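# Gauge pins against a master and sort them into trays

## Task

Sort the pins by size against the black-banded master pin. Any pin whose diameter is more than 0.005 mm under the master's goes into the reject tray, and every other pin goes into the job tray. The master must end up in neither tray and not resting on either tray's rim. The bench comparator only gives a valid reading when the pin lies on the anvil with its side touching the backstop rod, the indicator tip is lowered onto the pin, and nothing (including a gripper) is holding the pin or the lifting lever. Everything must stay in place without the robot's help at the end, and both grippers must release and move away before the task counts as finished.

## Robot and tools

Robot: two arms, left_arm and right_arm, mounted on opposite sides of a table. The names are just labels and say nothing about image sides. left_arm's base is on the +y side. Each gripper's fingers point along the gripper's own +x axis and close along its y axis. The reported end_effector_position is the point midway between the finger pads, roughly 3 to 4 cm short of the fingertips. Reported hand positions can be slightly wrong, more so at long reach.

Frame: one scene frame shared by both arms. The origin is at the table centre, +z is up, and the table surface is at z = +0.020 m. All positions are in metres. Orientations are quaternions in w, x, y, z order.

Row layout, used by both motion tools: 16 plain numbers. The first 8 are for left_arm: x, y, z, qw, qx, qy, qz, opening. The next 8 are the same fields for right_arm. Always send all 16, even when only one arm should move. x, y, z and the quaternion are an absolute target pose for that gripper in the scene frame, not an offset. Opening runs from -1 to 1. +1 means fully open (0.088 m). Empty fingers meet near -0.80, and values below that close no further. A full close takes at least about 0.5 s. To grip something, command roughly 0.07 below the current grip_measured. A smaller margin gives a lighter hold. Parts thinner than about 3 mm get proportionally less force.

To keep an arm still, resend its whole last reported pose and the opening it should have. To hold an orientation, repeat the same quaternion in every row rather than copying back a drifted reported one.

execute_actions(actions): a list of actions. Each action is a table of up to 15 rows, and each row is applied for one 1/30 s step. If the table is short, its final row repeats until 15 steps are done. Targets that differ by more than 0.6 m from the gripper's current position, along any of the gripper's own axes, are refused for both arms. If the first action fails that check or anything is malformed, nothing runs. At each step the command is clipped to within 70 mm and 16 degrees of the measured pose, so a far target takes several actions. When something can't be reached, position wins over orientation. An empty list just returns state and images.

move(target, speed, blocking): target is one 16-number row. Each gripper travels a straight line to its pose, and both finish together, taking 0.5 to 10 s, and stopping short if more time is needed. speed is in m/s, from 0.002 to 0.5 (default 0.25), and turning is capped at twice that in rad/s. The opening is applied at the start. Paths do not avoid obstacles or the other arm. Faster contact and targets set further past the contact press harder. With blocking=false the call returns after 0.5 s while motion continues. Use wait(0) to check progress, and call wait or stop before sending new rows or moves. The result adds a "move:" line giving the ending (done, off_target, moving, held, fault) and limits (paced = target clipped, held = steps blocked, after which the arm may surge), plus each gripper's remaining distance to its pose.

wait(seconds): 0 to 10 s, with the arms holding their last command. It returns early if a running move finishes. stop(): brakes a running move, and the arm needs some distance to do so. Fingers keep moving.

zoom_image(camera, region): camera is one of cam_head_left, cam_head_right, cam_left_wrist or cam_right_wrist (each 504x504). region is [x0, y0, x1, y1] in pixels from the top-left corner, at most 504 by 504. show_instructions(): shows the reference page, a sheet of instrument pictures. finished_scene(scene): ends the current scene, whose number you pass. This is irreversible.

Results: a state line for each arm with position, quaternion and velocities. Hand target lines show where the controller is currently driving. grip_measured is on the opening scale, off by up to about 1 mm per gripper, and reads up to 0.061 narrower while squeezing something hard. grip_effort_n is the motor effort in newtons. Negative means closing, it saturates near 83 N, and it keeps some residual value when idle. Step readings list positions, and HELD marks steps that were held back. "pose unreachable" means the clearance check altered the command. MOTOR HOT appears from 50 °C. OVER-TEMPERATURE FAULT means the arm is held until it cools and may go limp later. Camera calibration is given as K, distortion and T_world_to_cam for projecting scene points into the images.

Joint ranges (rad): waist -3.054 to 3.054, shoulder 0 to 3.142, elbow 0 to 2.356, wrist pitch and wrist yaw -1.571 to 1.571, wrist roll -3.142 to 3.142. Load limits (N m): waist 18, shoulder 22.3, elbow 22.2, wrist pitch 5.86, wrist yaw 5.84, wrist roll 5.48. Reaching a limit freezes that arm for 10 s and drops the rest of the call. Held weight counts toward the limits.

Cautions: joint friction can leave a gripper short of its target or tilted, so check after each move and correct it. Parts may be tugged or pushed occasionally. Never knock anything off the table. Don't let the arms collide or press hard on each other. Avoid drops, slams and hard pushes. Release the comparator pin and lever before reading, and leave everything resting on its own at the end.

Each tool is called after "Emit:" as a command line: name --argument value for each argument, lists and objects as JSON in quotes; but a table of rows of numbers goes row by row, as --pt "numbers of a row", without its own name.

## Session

Emit:
execute_actions --actions '[]'

Scene clock: 0.00 s.
left_arm: end_effector_position=(-0.1259, +0.2566, +0.2397) grip_measured=+0.984 grip_effort_n=n/a end_effector_quat_wxyz=(+0.135, +0.610, -0.351, -0.697) end_effector_velocity=(-0.005, +0.003, -0.002) end_effector_angular_velocity=(+0.017, +0.021, -0.005) | right_arm: end_effector_position=(-0.0162, -0.1881, +0.1685) grip_measured=+0.985 grip_effort_n=n/a end_effector_quat_wxyz=(+0.467, +0.051, +0.783, +0.408) end_effector_velocity=(+0.001, -0.002, +0.000) end_effector_angular_velocity=(-0.001, +0.005, +0.001)
Joint positions: left_arm=[ 0.808  1.127  0.917 -0.85   0.523  2.286  0.087] | right_arm=[-0.626  1.689  0.905 -0.379 -0.72   0.904  0.087]
Joint velocities: left_arm=[-0.007 -0.002 -0.002 -0.022  0.007 -0.007  0.   ] | right_arm=[-0.007 -0.002 -0.002 -0.007 -0.007 -0.007 -0.   ]
Motor temperatures (°C, as the motors report them): left_arm=[28 34 30 29 29 28] | right_arm=[27 31 30 27 30 29]
Heat: left arm: hottest shoulder 34 °C (+0.0 °C/min); right arm: hottest shoulder 31 °C (+0.0 °C/min).
Hand target (left_arm): -0.126, +0.257, +0.240; +0.135, +0.610, -0.351, -0.697
Hand target (right_arm): -0.016, -0.188, +0.168; +0.467, +0.051, +0.783, +0.408
camera_calibration (this result's frames):
cam_left_wrist: T_world_to_cam=[[0.23876, 0.743808, -0.624294, -0.00684201], [0.96421, -0.105261, 0.243348, 0.121842], [0.11529, -0.660053, -0.742319, 0.441569], [0, 0, 0, 1]] pos_world=[-0.166756, 0.309373, 0.293864]
cam_right_wrist: T_world_to_cam=[[0.315394, -0.696355, -0.644683, -0.0150153], [-0.539448, -0.690478, 0.48191, -0.196632], [-0.780719, 0.195781, -0.59342, 0.203374], [0, 0, 0, 1]] pos_world=[0.0574412, -0.186043, 0.205765]

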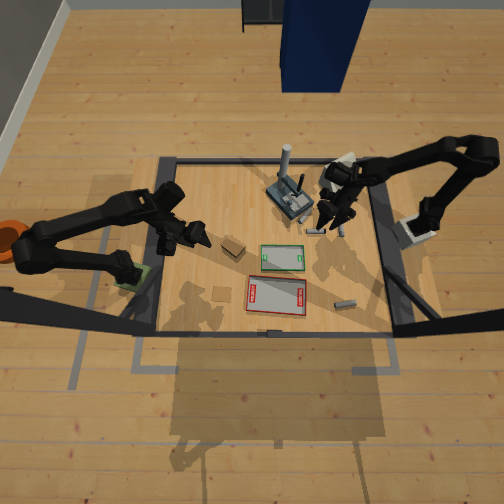

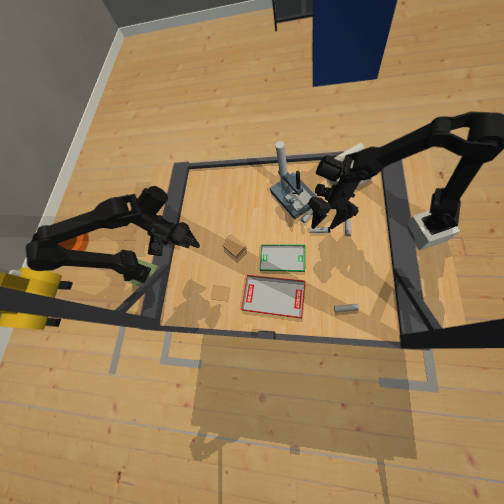

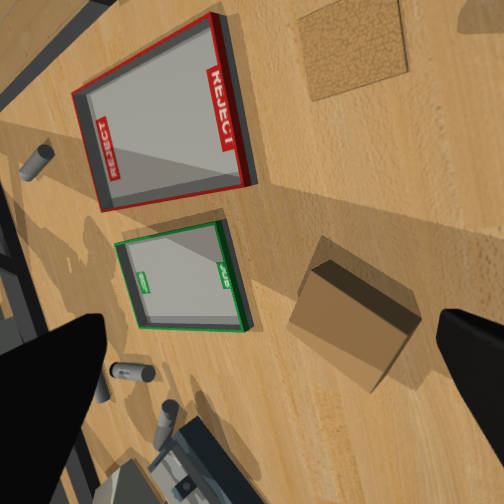

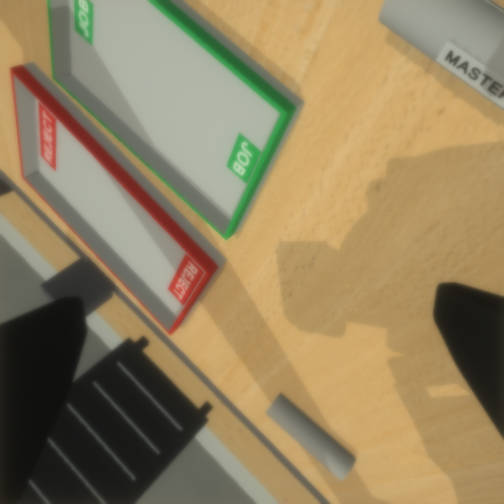

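Emit:
move --target '[-0.1259,0.2566,0.2397,0.135,0.610,-0.351,-0.697,1,-0.1,-0.45,0.25,0.5,0.5,0.5,-0.5,1]'

Emit:
zoom_image --camera "cam_head_left" --region '[240,130,400,330]'

Scene clock: 12.83 s.
left_arm: end_effector_position=(-0.1259, +0.2566, +0.2397) grip_measured=+0.984 grip_effort_n=-3.0 end_effector_quat_wxyz=(+0.135, +0.610, -0.351, -0.697) end_effector_velocity=(-0.001, +0.002, -0.001) end_effector_angular_velocity=(+0.011, +0.003, +0.007) | right_arm: end_effector_position=(-0.0991, -0.4529, +0.2461) grip_measured=+0.986 grip_effort_n=-3.5 end_effector_quat_wxyz=(+0.500, +0.283, +0.625, -0.528) end_effector_velocity=(-0.002, +0.003, +0.001) end_effector_angular_velocity=(-0.007, +0.020, -0.030)
Joint positions: left_arm=[ 0.808  1.127  0.917 -0.85   0.523  2.286  0.087] | right_arm=[-0.035  0.988  0.865 -1.51  -0.387  3.133  0.087]
Joint velocities: left_arm=[-0.002 -0.002 -0.002 -0.007 -0.007 -0.007 -0.   ] | right_arm=[-0.022  0.007  0.002  0.007 -0.022  0.007 -0.   ]
Motor temperatures (°C, as the motors report them): left_arm=[28 34 32 29 29 28] | right_arm=[27 32 32 28 30 29]
Heat: left arm: hottest shoulder 34 °C (+0.0 °C/min); right arm: hottest shoulder 32 °C (+4.7 °C/min).
Hand target (left_arm): -0.126, +0.257, +0.240; +0.135, +0.610, -0.351, -0.697
Hand target (right_arm): -0.100, -0.452, +0.248; +0.498, +0.283, +0.624, -0.532
Off the commanded pose (left_arm): 0.000 m, 0 deg.
Off the commanded pose (right_arm): 0.005 m, 29 deg; orientation clipped at the last step of the last action.
joint sent to its limit (right arm) — the command would take joint 6 (wrist roll) past its upper limit, so that joint was sent only as far as its limit.
move: off_target (right_arm); limits=paced
camera_calibration (this result's frames):
cam_left_wrist: T_world_to_cam=[[0.23876, 0.743808, -0.624294, -0.00684201], [0.96421, -0.105261, 0.243348, 0.121842], [0.11529, -0.660053, -0.742319, 0.441569], [0, 0, 0, 1]] pos_world=[-0.166756, 0.309373, 0.293864]
cam_right_wrist: T_world_to_cam=[[-0.869466, -0.254033, 0.42367, -0.30329], [-0.155006, 0.954626, 0.254287, 0.377558], [-0.469044, 0.155422, -0.869392, 0.317146], [0, 0, 0, 1]] pos_world=[-0.0564216, -0.486764, 0.308211]

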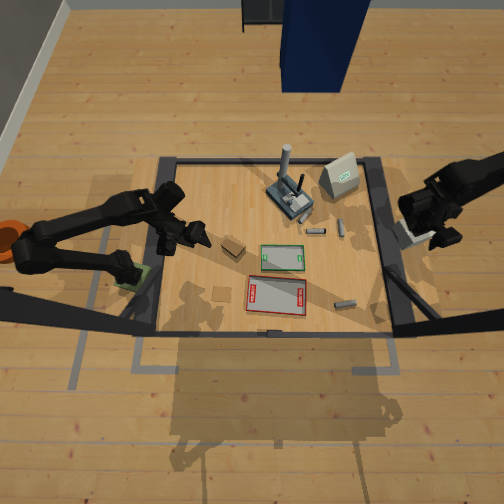

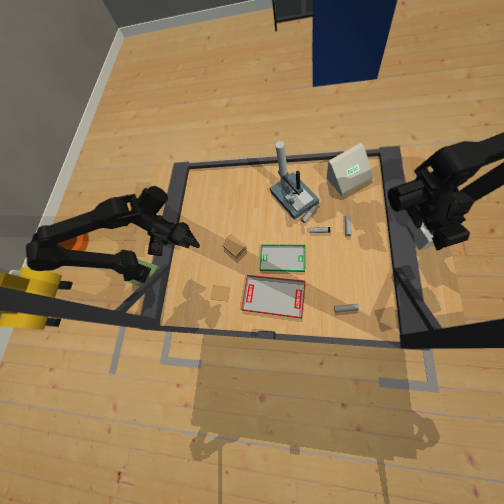

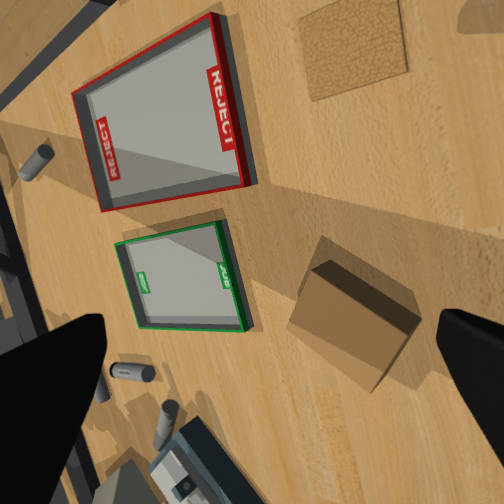

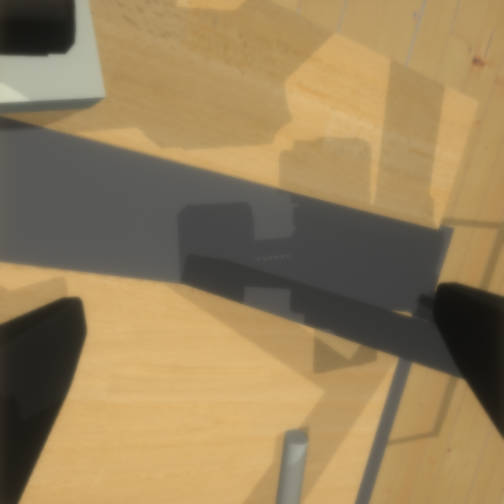

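Region (240, 130, 400, 330) of cam_head_left's 504x504 image, scaled by 2.520, with more detail than that image has; it fills the left 403 columns of this view, and the rest is white.

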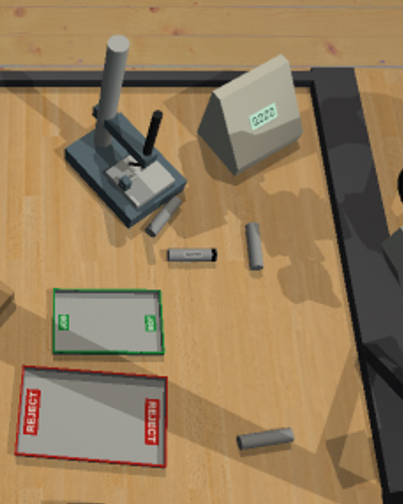

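Emit:
move --target '[-0.1259,0.2566,0.2397,0.135,0.610,-0.351,-0.697,1,-0.05,-0.3,0.2,0.707,0,0.707,0,0.3]'

Emit:
move --target '[-0.1259,0.2566,0.2397,0.135,0.610,-0.351,-0.697,1,-0.001,-0.154,0.12,0.5,-0.5,0.5,0.5,0.3]'

Scene clock: 30.13 s.
left_arm: end_effector_position=(-0.1259, +0.2566, +0.2397) grip_measured=+0.984 grip_effort_n=-2.6 end_effector_quat_wxyz=(+0.135, +0.610, -0.351, -0.697) end_effector_velocity=(-0.004, +0.003, -0.002) end_effector_angular_velocity=(+0.017, +0.021, -0.000) | right_arm: end_effector_position=(-0.0511, -0.3019, +0.2009) grip_measured=+0.303 grip_effort_n=-19.3 end_effector_quat_wxyz=(+0.707, -0.000, +0.707, -0.002) end_effector_velocity=(+0.001, -0.002, -0.001) end_effector_angular_velocity=(-0.013, +0.005, +0.015)
Joint positions: left_arm=[ 0.808  1.127  0.917 -0.85   0.523  2.286  0.087] | right_arm=[-0.188  1.478  1.052 -1.148 -0.     1.746  0.054]
Joint velocities: left_arm=[-0.002 -0.002 -0.002 -0.022  0.007 -0.007 -0.   ] | right_arm=[-0.007  0.002 -0.002 -0.007 -0.007 -0.022 -0.   ]
Motor temperatures (°C, as the motors report them): left_arm=[28 34 33 30 29 28] | right_arm=[27 31 33 28 30 29]
Heat: left arm: hottest shoulder 34 °C (+0.0 °C/min); right arm: hottest elbow 33 °C (+4.0 °C/min).
Hand target (left_arm): -0.126, +0.257, +0.240; +0.135, +0.610, -0.351, -0.697
Hand target (right_arm): -0.050, -0.299, +0.201; +0.708, -0.000, +0.706, +0.000
Off the commanded pose (left_arm): 0.000 m, 0 deg.
Off the commanded pose (right_arm): 0.002 m, 0 deg.
move: done
camera_calibration (this result's frames):
cam_left_wrist: T_world_to_cam=[[0.23876, 0.743808, -0.624294, -0.00684201], [0.96421, -0.105261, 0.243348, 0.121842], [0.11529, -0.660053, -0.742319, 0.441569], [0, 0, 0, 1]] pos_world=[-0.166756, 0.309373, 0.293864]
cam_right_wrist: T_world_to_cam=[[-0.022145, -0.998251, 0.0548179, -0.311352], [-0.936128, 0.0399529, 0.349383, -0.0827906], [-0.350962, -0.0435795, -0.935375, 0.236071], [0, 0, 0, 1]] pos_world=[-0.00154557, -0.297211, 0.266808]

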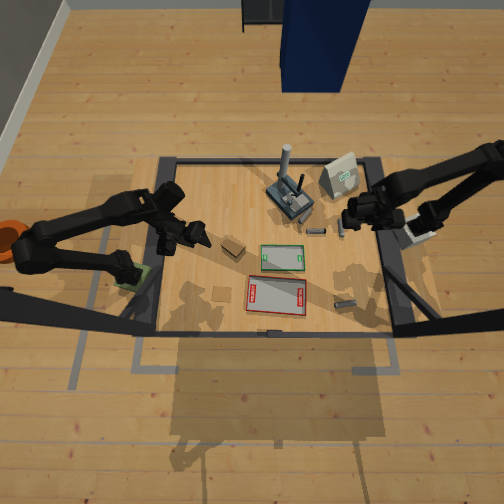

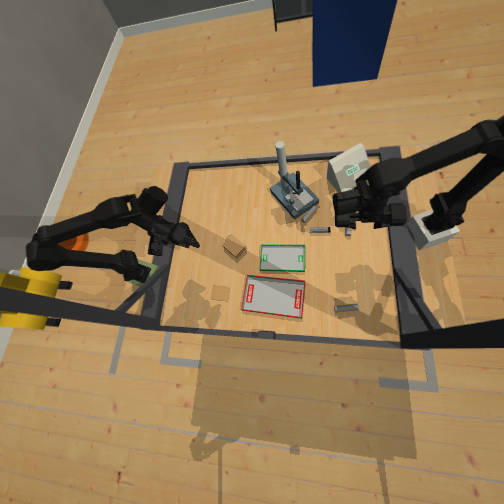

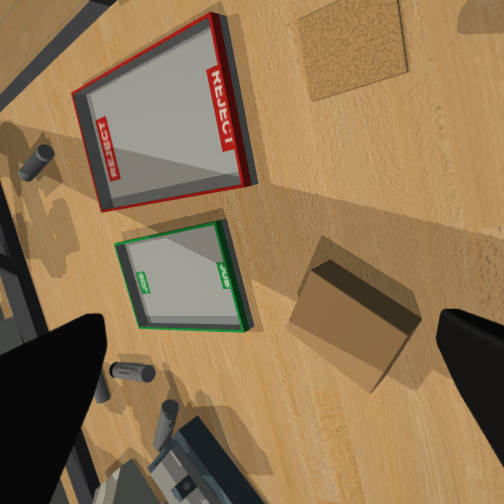

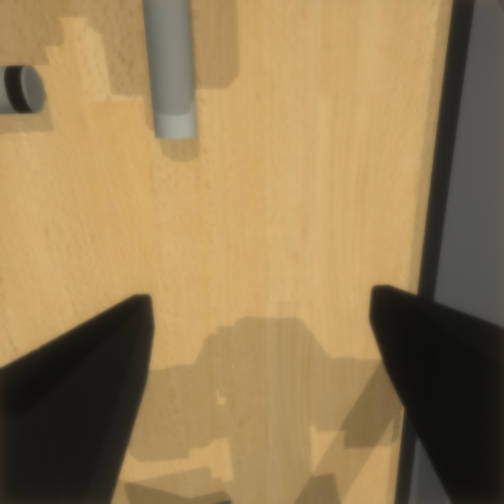

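Scene clock: 33.80 s.
left_arm: end_effector_position=(-0.1259, +0.2566, +0.2397) grip_measured=+0.984 grip_effort_n=-2.6 end_effector_quat_wxyz=(+0.135, +0.610, -0.351, -0.697) end_effector_velocity=(+0.001, +0.005, -0.004) end_effector_angular_velocity=(+0.027, -0.010, +0.008) | right_arm: end_effector_position=(-0.0022, -0.1537, +0.1248) grip_measured=+0.303 grip_effort_n=-19.3 end_effector_quat_wxyz=(+0.504, -0.497, +0.498, +0.502) end_effector_velocity=(-0.000, +0.003, -0.001) end_effector_angular_velocity=(+0.007, +0.007, +0.049)
Joint positions: left_arm=[ 0.808  1.127  0.917 -0.85   0.523  2.286  0.087] | right_arm=[-0.379  2.083  1.478 -0.955  0.001 -0.015  0.054]
Joint velocities: left_arm=[ 0.002 -0.002 -0.002 -0.022 -0.022  0.007 -0.   ] | right_arm=[-0.002  0.007  0.007  0.007 -0.007 -0.051 -0.   ]
Motor temperatures (°C, as the motors report them): left_arm=[28 34 33 30 29 28] | right_arm=[27 32 34 28 30 29]
Heat: left arm: hottest shoulder 34 °C (+0.0 °C/min); right arm: hottest elbow 34 °C (+5.3 °C/min).
Hand target (left_arm): -0.126, +0.257, +0.240; +0.135, +0.610, -0.351, -0.697
Hand target (right_arm): -0.001, -0.153, +0.121; +0.501, -0.500, +0.499, +0.500
Off the commanded pose (left_arm): 0.000 m, 0 deg.
Off the commanded pose (right_arm): 0.005 m, 1 deg.
move: done
camera_calibration (this result's frames):
cam_left_wrist: T_world_to_cam=[[0.23876, 0.743808, -0.624294, -0.00684201], [0.96421, -0.105261, 0.243348, 0.121842], [0.11529, -0.660053, -0.742319, 0.441569], [0, 0, 0, 1]] pos_world=[-0.166756, 0.309373, 0.293864]
cam_right_wrist: T_world_to_cam=[[0.998336, -0.0233511, 0.0527258, -0.00571498], [-0.0399075, -0.939789, 0.339417, -0.163732], [0.0416253, -0.340956, -0.939157, 0.14412], [0, 0, 0, 1]] pos_world=[-0.00682775, -0.104869, 0.191227]

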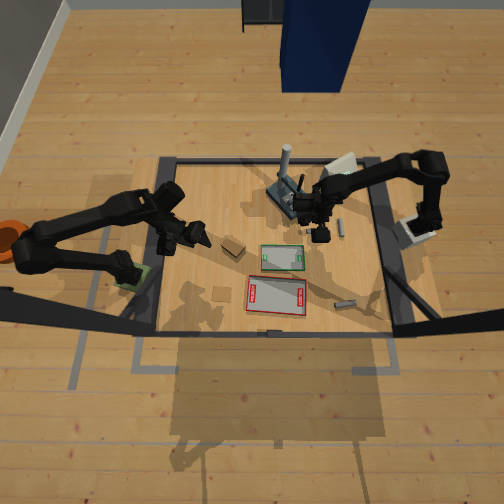

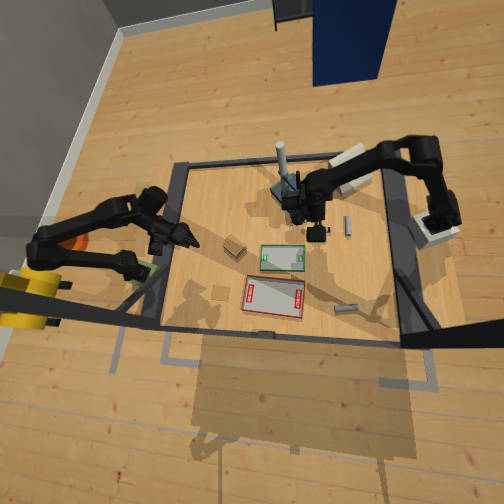

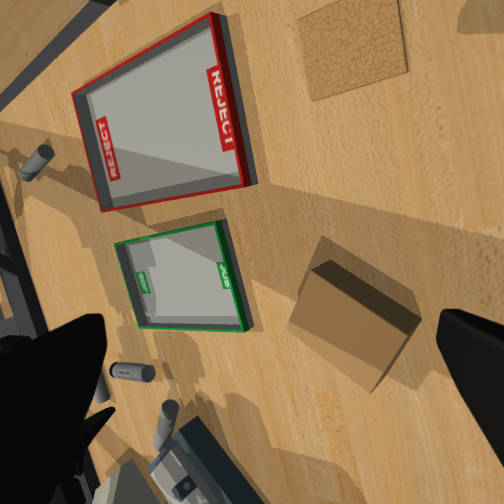

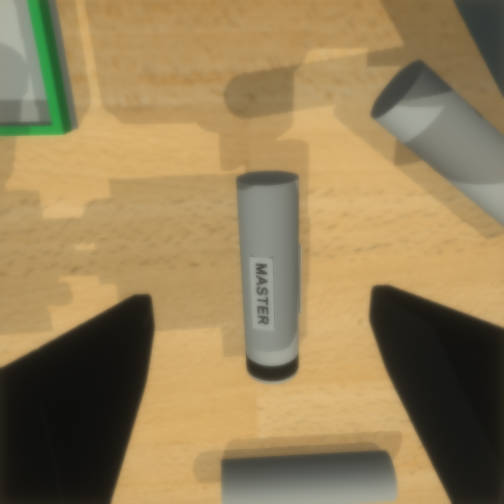

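Emit:
move --target '[-0.1259,0.2566,0.2397,0.135,0.610,-0.351,-0.697,1,0.003,-0.146,0.05,0.5,-0.5,0.5,0.5,0.3]' --speed 0.08

Emit:
move --target '[-0.1259,0.2566,0.2397,0.135,0.610,-0.351,-0.697,1,0.003,-0.146,0.05,0.5,-0.5,0.5,0.5,-0.6]'

Emit:
move --target '[-0.1259,0.2566,0.2397,0.135,0.610,-0.351,-0.697,1,0.003,-0.16,0.16,0.5,-0.5,0.5,0.5,-0.6]' --speed 0.1

Emit:
move --target '[-0.1259,0.2566,0.2397,0.135,0.610,-0.351,-0.697,1,0.08,-0.2,0.17,-0.288,-0.646,-0.288,0.646,-0.6]'

Emit:
move --target '[-0.1259,0.2566,0.2397,0.135,0.610,-0.351,-0.697,1,0.14,-0.14,0.17,-0.288,-0.646,-0.288,0.646,-0.6]' --speed 0.1

Scene clock: 42.43 s.
left_arm: end_effector_position=(-0.1259, +0.2566, +0.2397) grip_measured=+0.984 grip_effort_n=-2.6 end_effector_quat_wxyz=(+0.135, +0.610, -0.351, -0.697) end_effector_velocity=(+0.000, +0.002, -0.000) end_effector_angular_velocity=(+0.007, +0.000, +0.012) | right_arm: end_effector_position=(+0.0018, -0.1396, +0.0682) grip_measured=+0.303 grip_effort_n=-19.3 end_effector_quat_wxyz=(+0.508, -0.491, +0.491, +0.509) end_effector_velocity=(-0.002, -0.003, -0.002) end_effector_angular_velocity=(-0.012, +0.023, -0.009)
Joint positions: left_arm=[ 0.808  1.127  0.917 -0.85   0.523  2.286  0.087] | right_arm=[-0.39   2.209  1.433 -0.761 -0.002 -0.029  0.054]
Joint velocities: left_arm=[ 0.002 -0.007 -0.002 -0.007 -0.007 -0.007 -0.   ] | right_arm=[-0.002  0.002 -0.002 -0.007 -0.022  0.007  0.   ]
Motor temperatures (°C, as the motors report them): left_arm=[28 34 34 30 29 28] | right_arm=[27 33 34 28 30 29]
Heat: left arm: hottest shoulder 34 °C (+0.0 °C/min); right arm: hottest elbow 34 °C (+4.2 °C/min).
Hand target (left_arm): -0.126, +0.257, +0.240; +0.135, +0.610, -0.351, -0.697
Hand target (right_arm): +0.003, -0.146, +0.051; +0.500, -0.500, +0.500, +0.500
Off the commanded pose (left_arm): 0.000 m, 0 deg.
Off the commanded pose (right_arm): 0.019 m, 2 deg.
move: off_target (right_arm)
camera_calibration (this result's frames):
cam_left_wrist: T_world_to_cam=[[0.23876, 0.743808, -0.624294, -0.00684201], [0.96421, -0.105261, 0.243348, 0.121842], [0.11529, -0.660053, -0.742319, 0.441569], [0, 0, 0, 1]] pos_world=[-0.166756, 0.309373, 0.293864]
cam_right_wrist: T_world_to_cam=[[0.998533, -0.0206748, 0.0500342, -0.00592233], [-0.0355283, -0.9476, 0.317477, -0.130739], [0.0408486, -0.318789, -0.946945, 0.0992476], [0, 0, 0, 1]] pos_world=[-0.00278541, -0.0923714, 0.135785]

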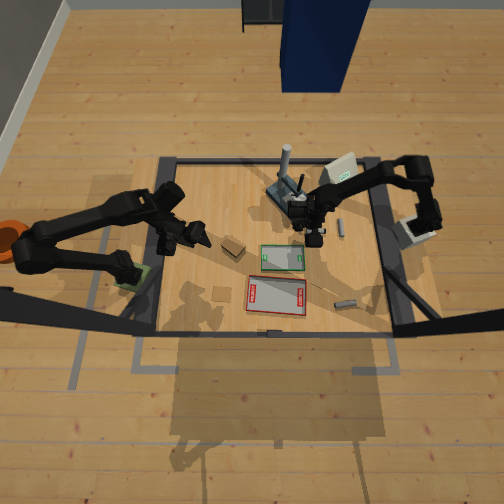

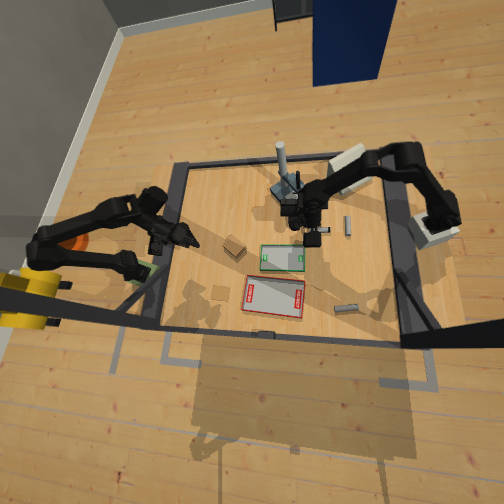

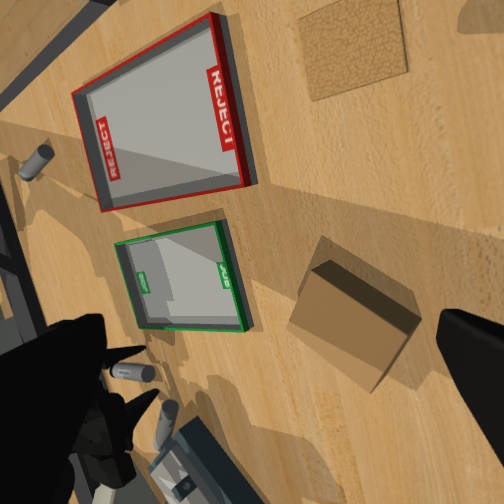

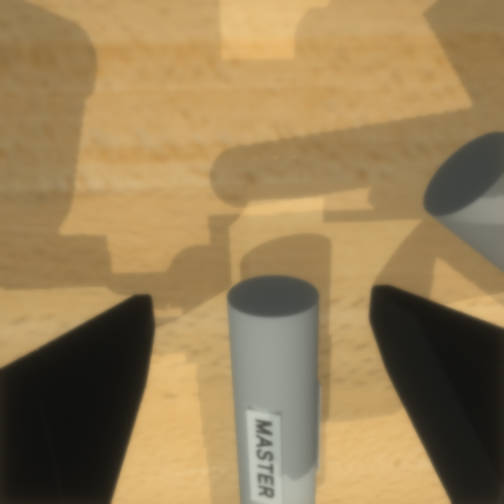

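Scene clock: 43.13 s.
left_arm: end_effector_position=(-0.1259, +0.2566, +0.2397) grip_measured=+0.984 grip_effort_n=-2.6 end_effector_quat_wxyz=(+0.135, +0.610, -0.351, -0.697) end_effector_velocity=(-0.003, +0.001, -0.001) end_effector_angular_velocity=(+0.005, +0.014, -0.000) | right_arm: end_effector_position=(+0.0013, -0.1382, +0.0683) grip_measured=-0.444 grip_effort_n=-83.5 end_effector_quat_wxyz=(+0.509, -0.489, +0.490, +0.511) end_effector_velocity=(-0.002, -0.004, -0.001) end_effector_angular_velocity=(-0.012, +0.022, +0.006)
Joint positions: left_arm=[ 0.808  1.127  0.917 -0.85   0.523  2.286  0.087] | right_arm=[-0.389  2.209  1.433 -0.755 -0.004 -0.029  0.017]
Joint velocities: left_arm=[-0.002 -0.002 -0.002 -0.007  0.007 -0.007 -0.   ] | right_arm=[-0.002 -0.002 -0.007 -0.007 -0.022 -0.007  0.   ]
Motor temperatures (°C, as the motors report them): left_arm=[28 34 34 30 29 28] | right_arm=[27 34 34 28 30 29]
Heat: left arm: hottest shoulder 34 °C (+0.0 °C/min); right arm: hottest shoulder 34 °C (+4.2 °C/min).
Hand target (left_arm): -0.126, +0.257, +0.240; +0.135, +0.610, -0.351, -0.697
Hand target (right_arm): +0.003, -0.146, +0.051; +0.500, -0.500, +0.500, +0.500
Off the commanded pose (left_arm): 0.000 m, 0 deg.
Off the commanded pose (right_arm): 0.020 m, 2 deg.
move: off_target (right_arm)
camera_calibration (this result's frames):
cam_left_wrist: T_world_to_cam=[[0.23876, 0.743808, -0.624294, -0.00684201], [0.96421, -0.105261, 0.243348, 0.121842], [0.11529, -0.660053, -0.742319, 0.441569], [0, 0, 0, 1]] pos_world=[-0.166756, 0.309373, 0.293864]
cam_right_wrist: T_world_to_cam=[[0.998635, -0.0201624, 0.0481804, -0.00514951], [-0.0341949, -0.949684, 0.311337, -0.12927], [0.0394789, -0.31256, -0.949077, 0.100879], [0, 0, 0, 1]] pos_world=[-0.00326052, -0.0913391, 0.136237]

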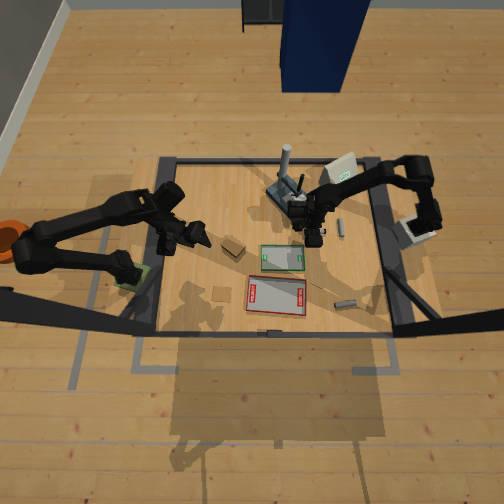

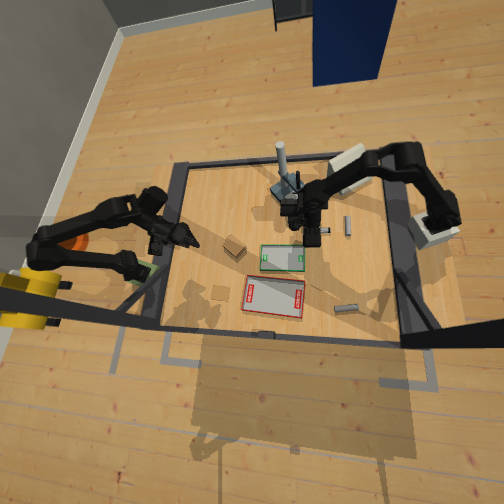

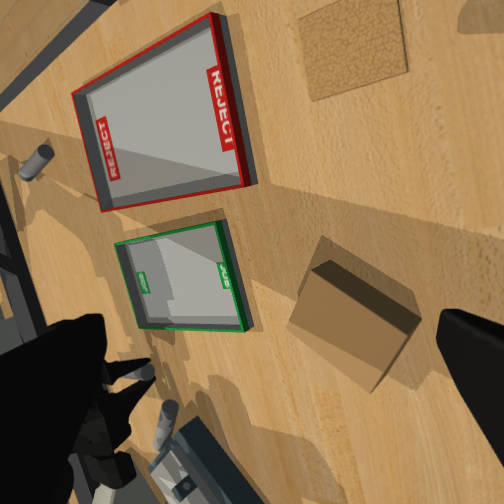

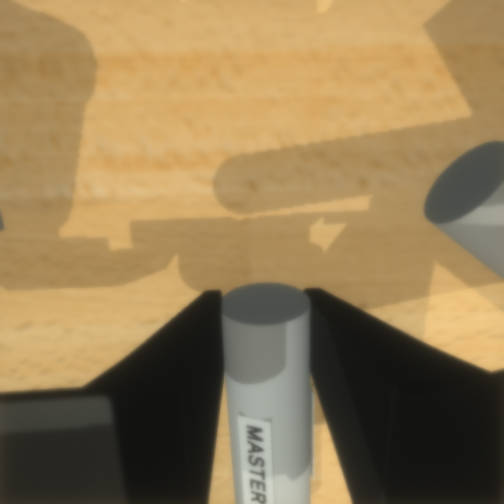

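Scene clock: 44.70 s.
left_arm: end_effector_position=(-0.1259, +0.2566, +0.2397) grip_measured=+0.984 grip_effort_n=-2.6 end_effector_quat_wxyz=(+0.135, +0.610, -0.351, -0.697) end_effector_velocity=(+0.001, +0.002, -0.002) end_effector_angular_velocity=(+0.018, -0.008, +0.014) | right_arm: end_effector_position=(+0.0017, -0.1639, +0.1536) grip_measured=-0.444 grip_effort_n=-83.5 end_effector_quat_wxyz=(+0.495, -0.504, +0.506, +0.496) end_effector_velocity=(+0.002, +0.004, +0.000) end_effector_angular_velocity=(+0.022, +0.007, -0.000)
Joint positions: left_arm=[ 0.808  1.127  0.917 -0.85   0.523  2.286  0.087] | right_arm=[-0.391  2.035  1.526 -1.08  -0.002 -0.029  0.017]
Joint velocities: left_arm=[-0.002 -0.002 -0.002 -0.007 -0.022 -0.007 -0.   ] | right_arm=[-0.007 -0.002 -0.002  0.022 -0.007 -0.007 -0.   ]
Motor temperatures (°C, as the motors report them): left_arm=[28 34 34 30 29 28] | right_arm=[27 34 34 28 30 29]
Heat: left arm: hottest shoulder 34 °C (+0.0 °C/min); right arm: hottest shoulder 34 °C (+4.0 °C/min).
Hand target (left_arm): -0.126, +0.257, +0.240; +0.135, +0.610, -0.351, -0.697
Hand target (right_arm): +0.003, -0.161, +0.160; +0.500, -0.500, +0.500, +0.500
Off the commanded pose (left_arm): 0.000 m, 0 deg.
Off the commanded pose (right_arm): 0.008 m, 1 deg.
move: done
camera_calibration (this result's frames):
cam_left_wrist: T_world_to_cam=[[0.23876, 0.743808, -0.624294, -0.00684201], [0.96421, -0.105261, 0.243348, 0.121842], [0.11529, -0.660053, -0.742319, 0.441569], [0, 0, 0, 1]] pos_world=[-0.166756, 0.309373, 0.293864]
cam_right_wrist: T_world_to_cam=[[0.998599, -0.0195665, 0.0491683, -0.0102062], [-0.036295, -0.929398, 0.367291, -0.185515], [0.0385103, -0.368561, -0.928806, 0.161398], [0, 0, 0, 1]] pos_world=[-0.00275689, -0.113132, 0.218547]

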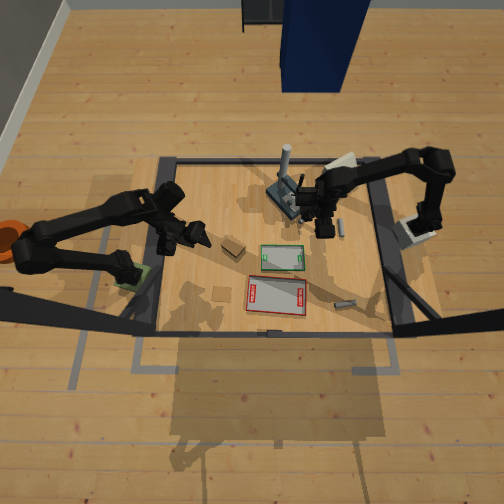

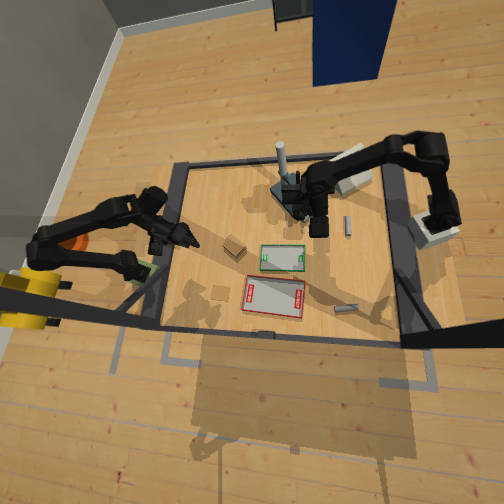

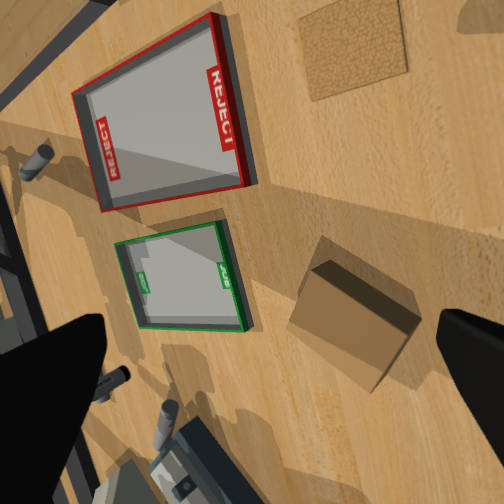

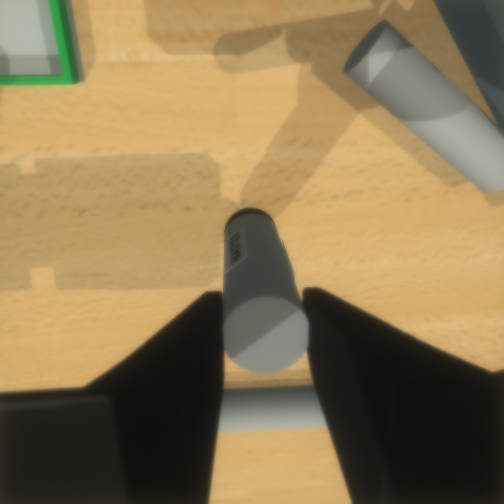

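Scene clock: 50.03 s.
left_arm: end_effector_position=(-0.1259, +0.2566, +0.2397) grip_measured=+0.984 grip_effort_n=-2.6 end_effector_quat_wxyz=(+0.135, +0.610, -0.351, -0.697) end_effector_velocity=(+0.003, -0.000, -0.001) end_effector_angular_velocity=(+0.008, -0.007, +0.025) | right_arm: end_effector_position=(+0.0807, -0.1974, +0.1675) grip_measured=-0.597 grip_effort_n=-19.8 end_effector_quat_wxyz=(+0.288, +0.648, +0.285, -0.645) end_effector_velocity=(+0.001, -0.003, +0.000) end_effector_angular_velocity=(-0.009, -0.005, +0.034)
Joint positions: left_arm=[ 0.808  1.127  0.917 -0.85   0.523  2.286  0.087] | right_arm=[-0.615  1.926  1.426 -1.072  0.006 -2.66   0.01 ]
Joint velocities: left_arm=[-0.002 -0.002 -0.002  0.007 -0.022 -0.022 -0.   ] | right_arm=[-0.002 -0.002 -0.002 -0.007  0.007 -0.037 -0.   ]
Motor temperatures (°C, as the motors report them): left_arm=[28 33 34 30 29 28] | right_arm=[27 36 34 28 30 29]
Heat: left arm: hottest elbow 34 °C (+0.0 °C/min); right arm: hottest shoulder 36 °C (+6.0 °C/min).
Hand target (left_arm): -0.126, +0.257, +0.240; +0.135, +0.610, -0.351, -0.697
Hand target (right_arm): +0.081, -0.200, +0.170; +0.288, +0.647, +0.288, -0.645
Off the commanded pose (left_arm): 0.000 m, 0 deg.
Off the commanded pose (right_arm): 0.004 m, 0 deg.
move: done
camera_calibration (this result's frames):
cam_left_wrist: T_world_to_cam=[[0.23876, 0.743808, -0.624294, -0.00684201], [0.96421, -0.105261, 0.243348, 0.121842], [0.11529, -0.660053, -0.742319, 0.441569], [0, 0, 0, 1]] pos_world=[-0.166756, 0.309373, 0.293864]
cam_right_wrist: T_world_to_cam=[[-0.727306, 0.684765, 0.0460708, 0.188344], [0.653417, 0.67035, 0.351678, 0.0438467], [0.209933, 0.285881, -0.934986, 0.275292], [0, 0, 0, 1]] pos_world=[0.0505408, -0.237065, 0.233297]

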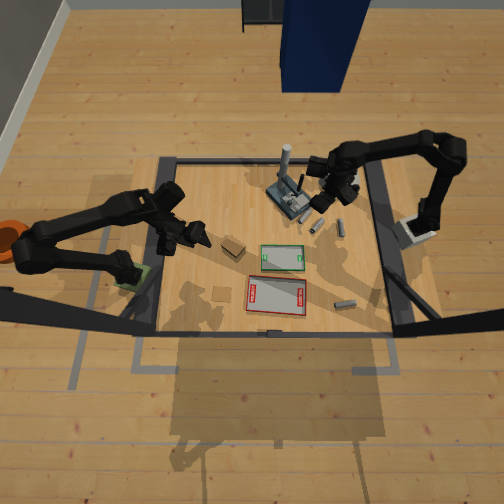

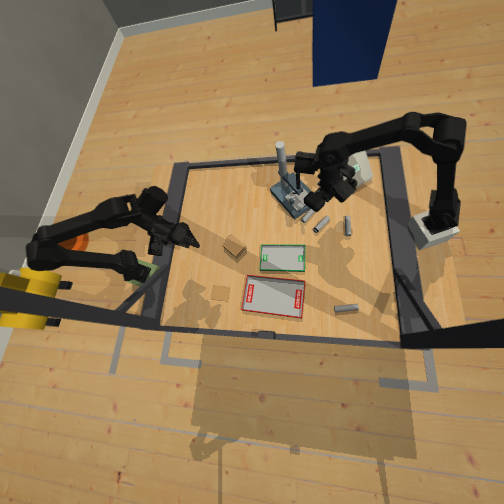

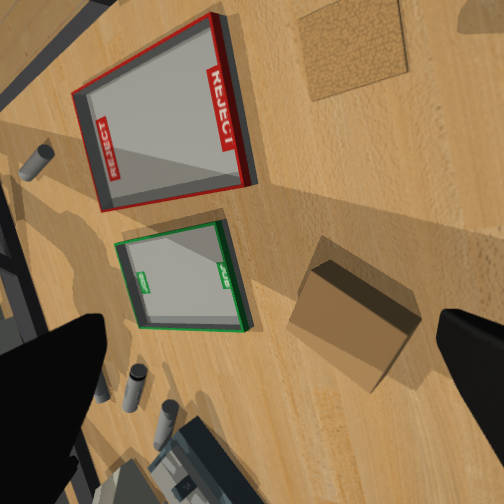

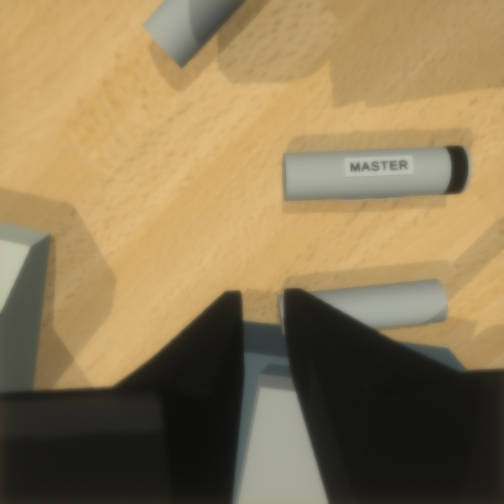

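Scene clock: 51.30 s.
left_arm: end_effector_position=(-0.1259, +0.2566, +0.2397) grip_measured=+0.984 grip_effort_n=-3.0 end_effector_quat_wxyz=(+0.135, +0.610, -0.351, -0.697) end_effector_velocity=(-0.004, +0.007, -0.006) end_effector_angular_velocity=(+0.037, +0.011, -0.004) | right_arm: end_effector_position=(+0.1346, -0.1459, +0.1744) grip_measured=-0.597 grip_effort_n=-17.9 end_effector_quat_wxyz=(+0.293, +0.643, +0.288, -0.646) end_effector_velocity=(-0.001, -0.003, -0.001) end_effector_angular_velocity=(-0.027, +0.018, +0.005)
Joint positions: left_arm=[ 0.808  1.127  0.917 -0.85   0.523  2.286  0.087] | right_arm=[-0.71   2.182  1.837 -1.234  0.001 -2.766  0.01 ]
Joint velocities: left_arm=[-0.002 -0.002 -0.007 -0.037 -0.007  0.007 -0.   ] | right_arm=[-0.002  0.017  0.022 -0.037 -0.007 -0.007 -0.   ]
Motor temperatures (°C, as the motors report them): left_arm=[28 33 34 30 29 28] | right_arm=[27 36 34 28 30 29]
Heat: left arm: hottest elbow 34 °C (+0.0 °C/min); right arm: hottest shoulder 36 °C (+5.8 °C/min).
Hand target (left_arm): -0.126, +0.257, +0.240; +0.135, +0.610, -0.351, -0.697
Hand target (right_arm): +0.140, -0.140, +0.171; +0.288, +0.646, +0.288, -0.645
Off the commanded pose (left_arm): 0.000 m, 0 deg.
Off the commanded pose (right_arm): 0.009 m, 1 deg.
move: off_target (right_arm)
camera_calibration (this result's frames):
cam_left_wrist: T_world_to_cam=[[0.23876, 0.743808, -0.624294, -0.00684201], [0.96421, -0.105261, 0.243348, 0.121842], [0.11529, -0.660053, -0.742319, 0.441569], [0, 0, 0, 1]] pos_world=[-0.166756, 0.309373, 0.293864]
cam_right_wrist: T_world_to_cam=[[-0.73473, 0.676681, 0.0476904, 0.19157], [0.648303, 0.679743, 0.343006, -0.0247328], [0.199688, 0.282935, -0.938122, 0.257239], [0, 0, 0, 1]] pos_world=[0.105419, -0.185602, 0.240669]

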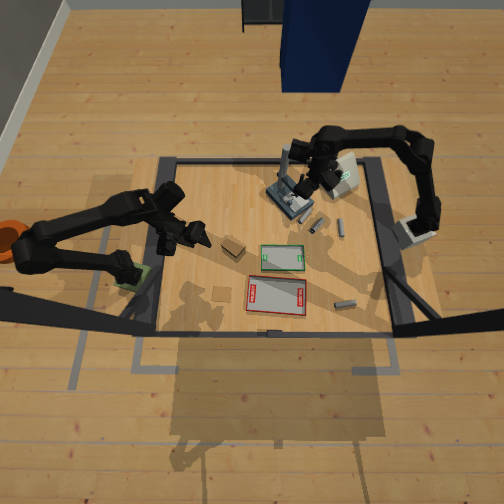

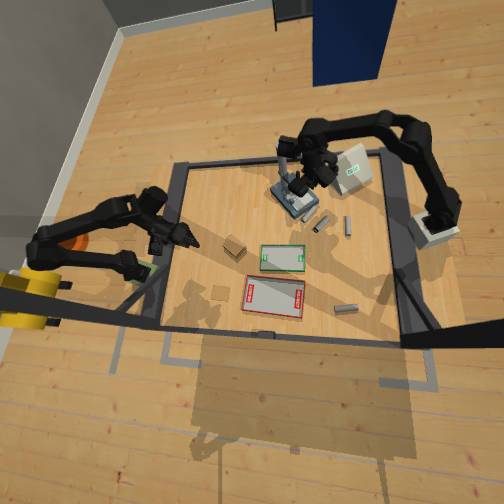

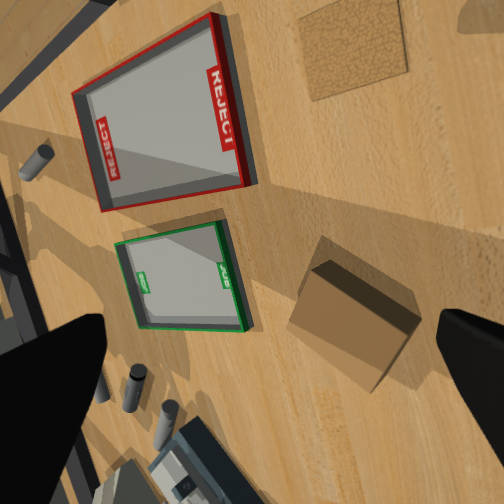

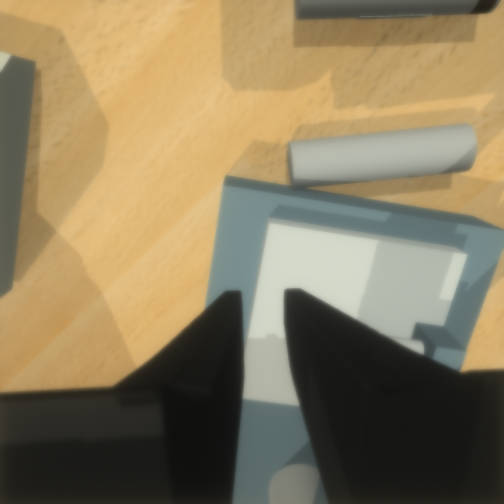

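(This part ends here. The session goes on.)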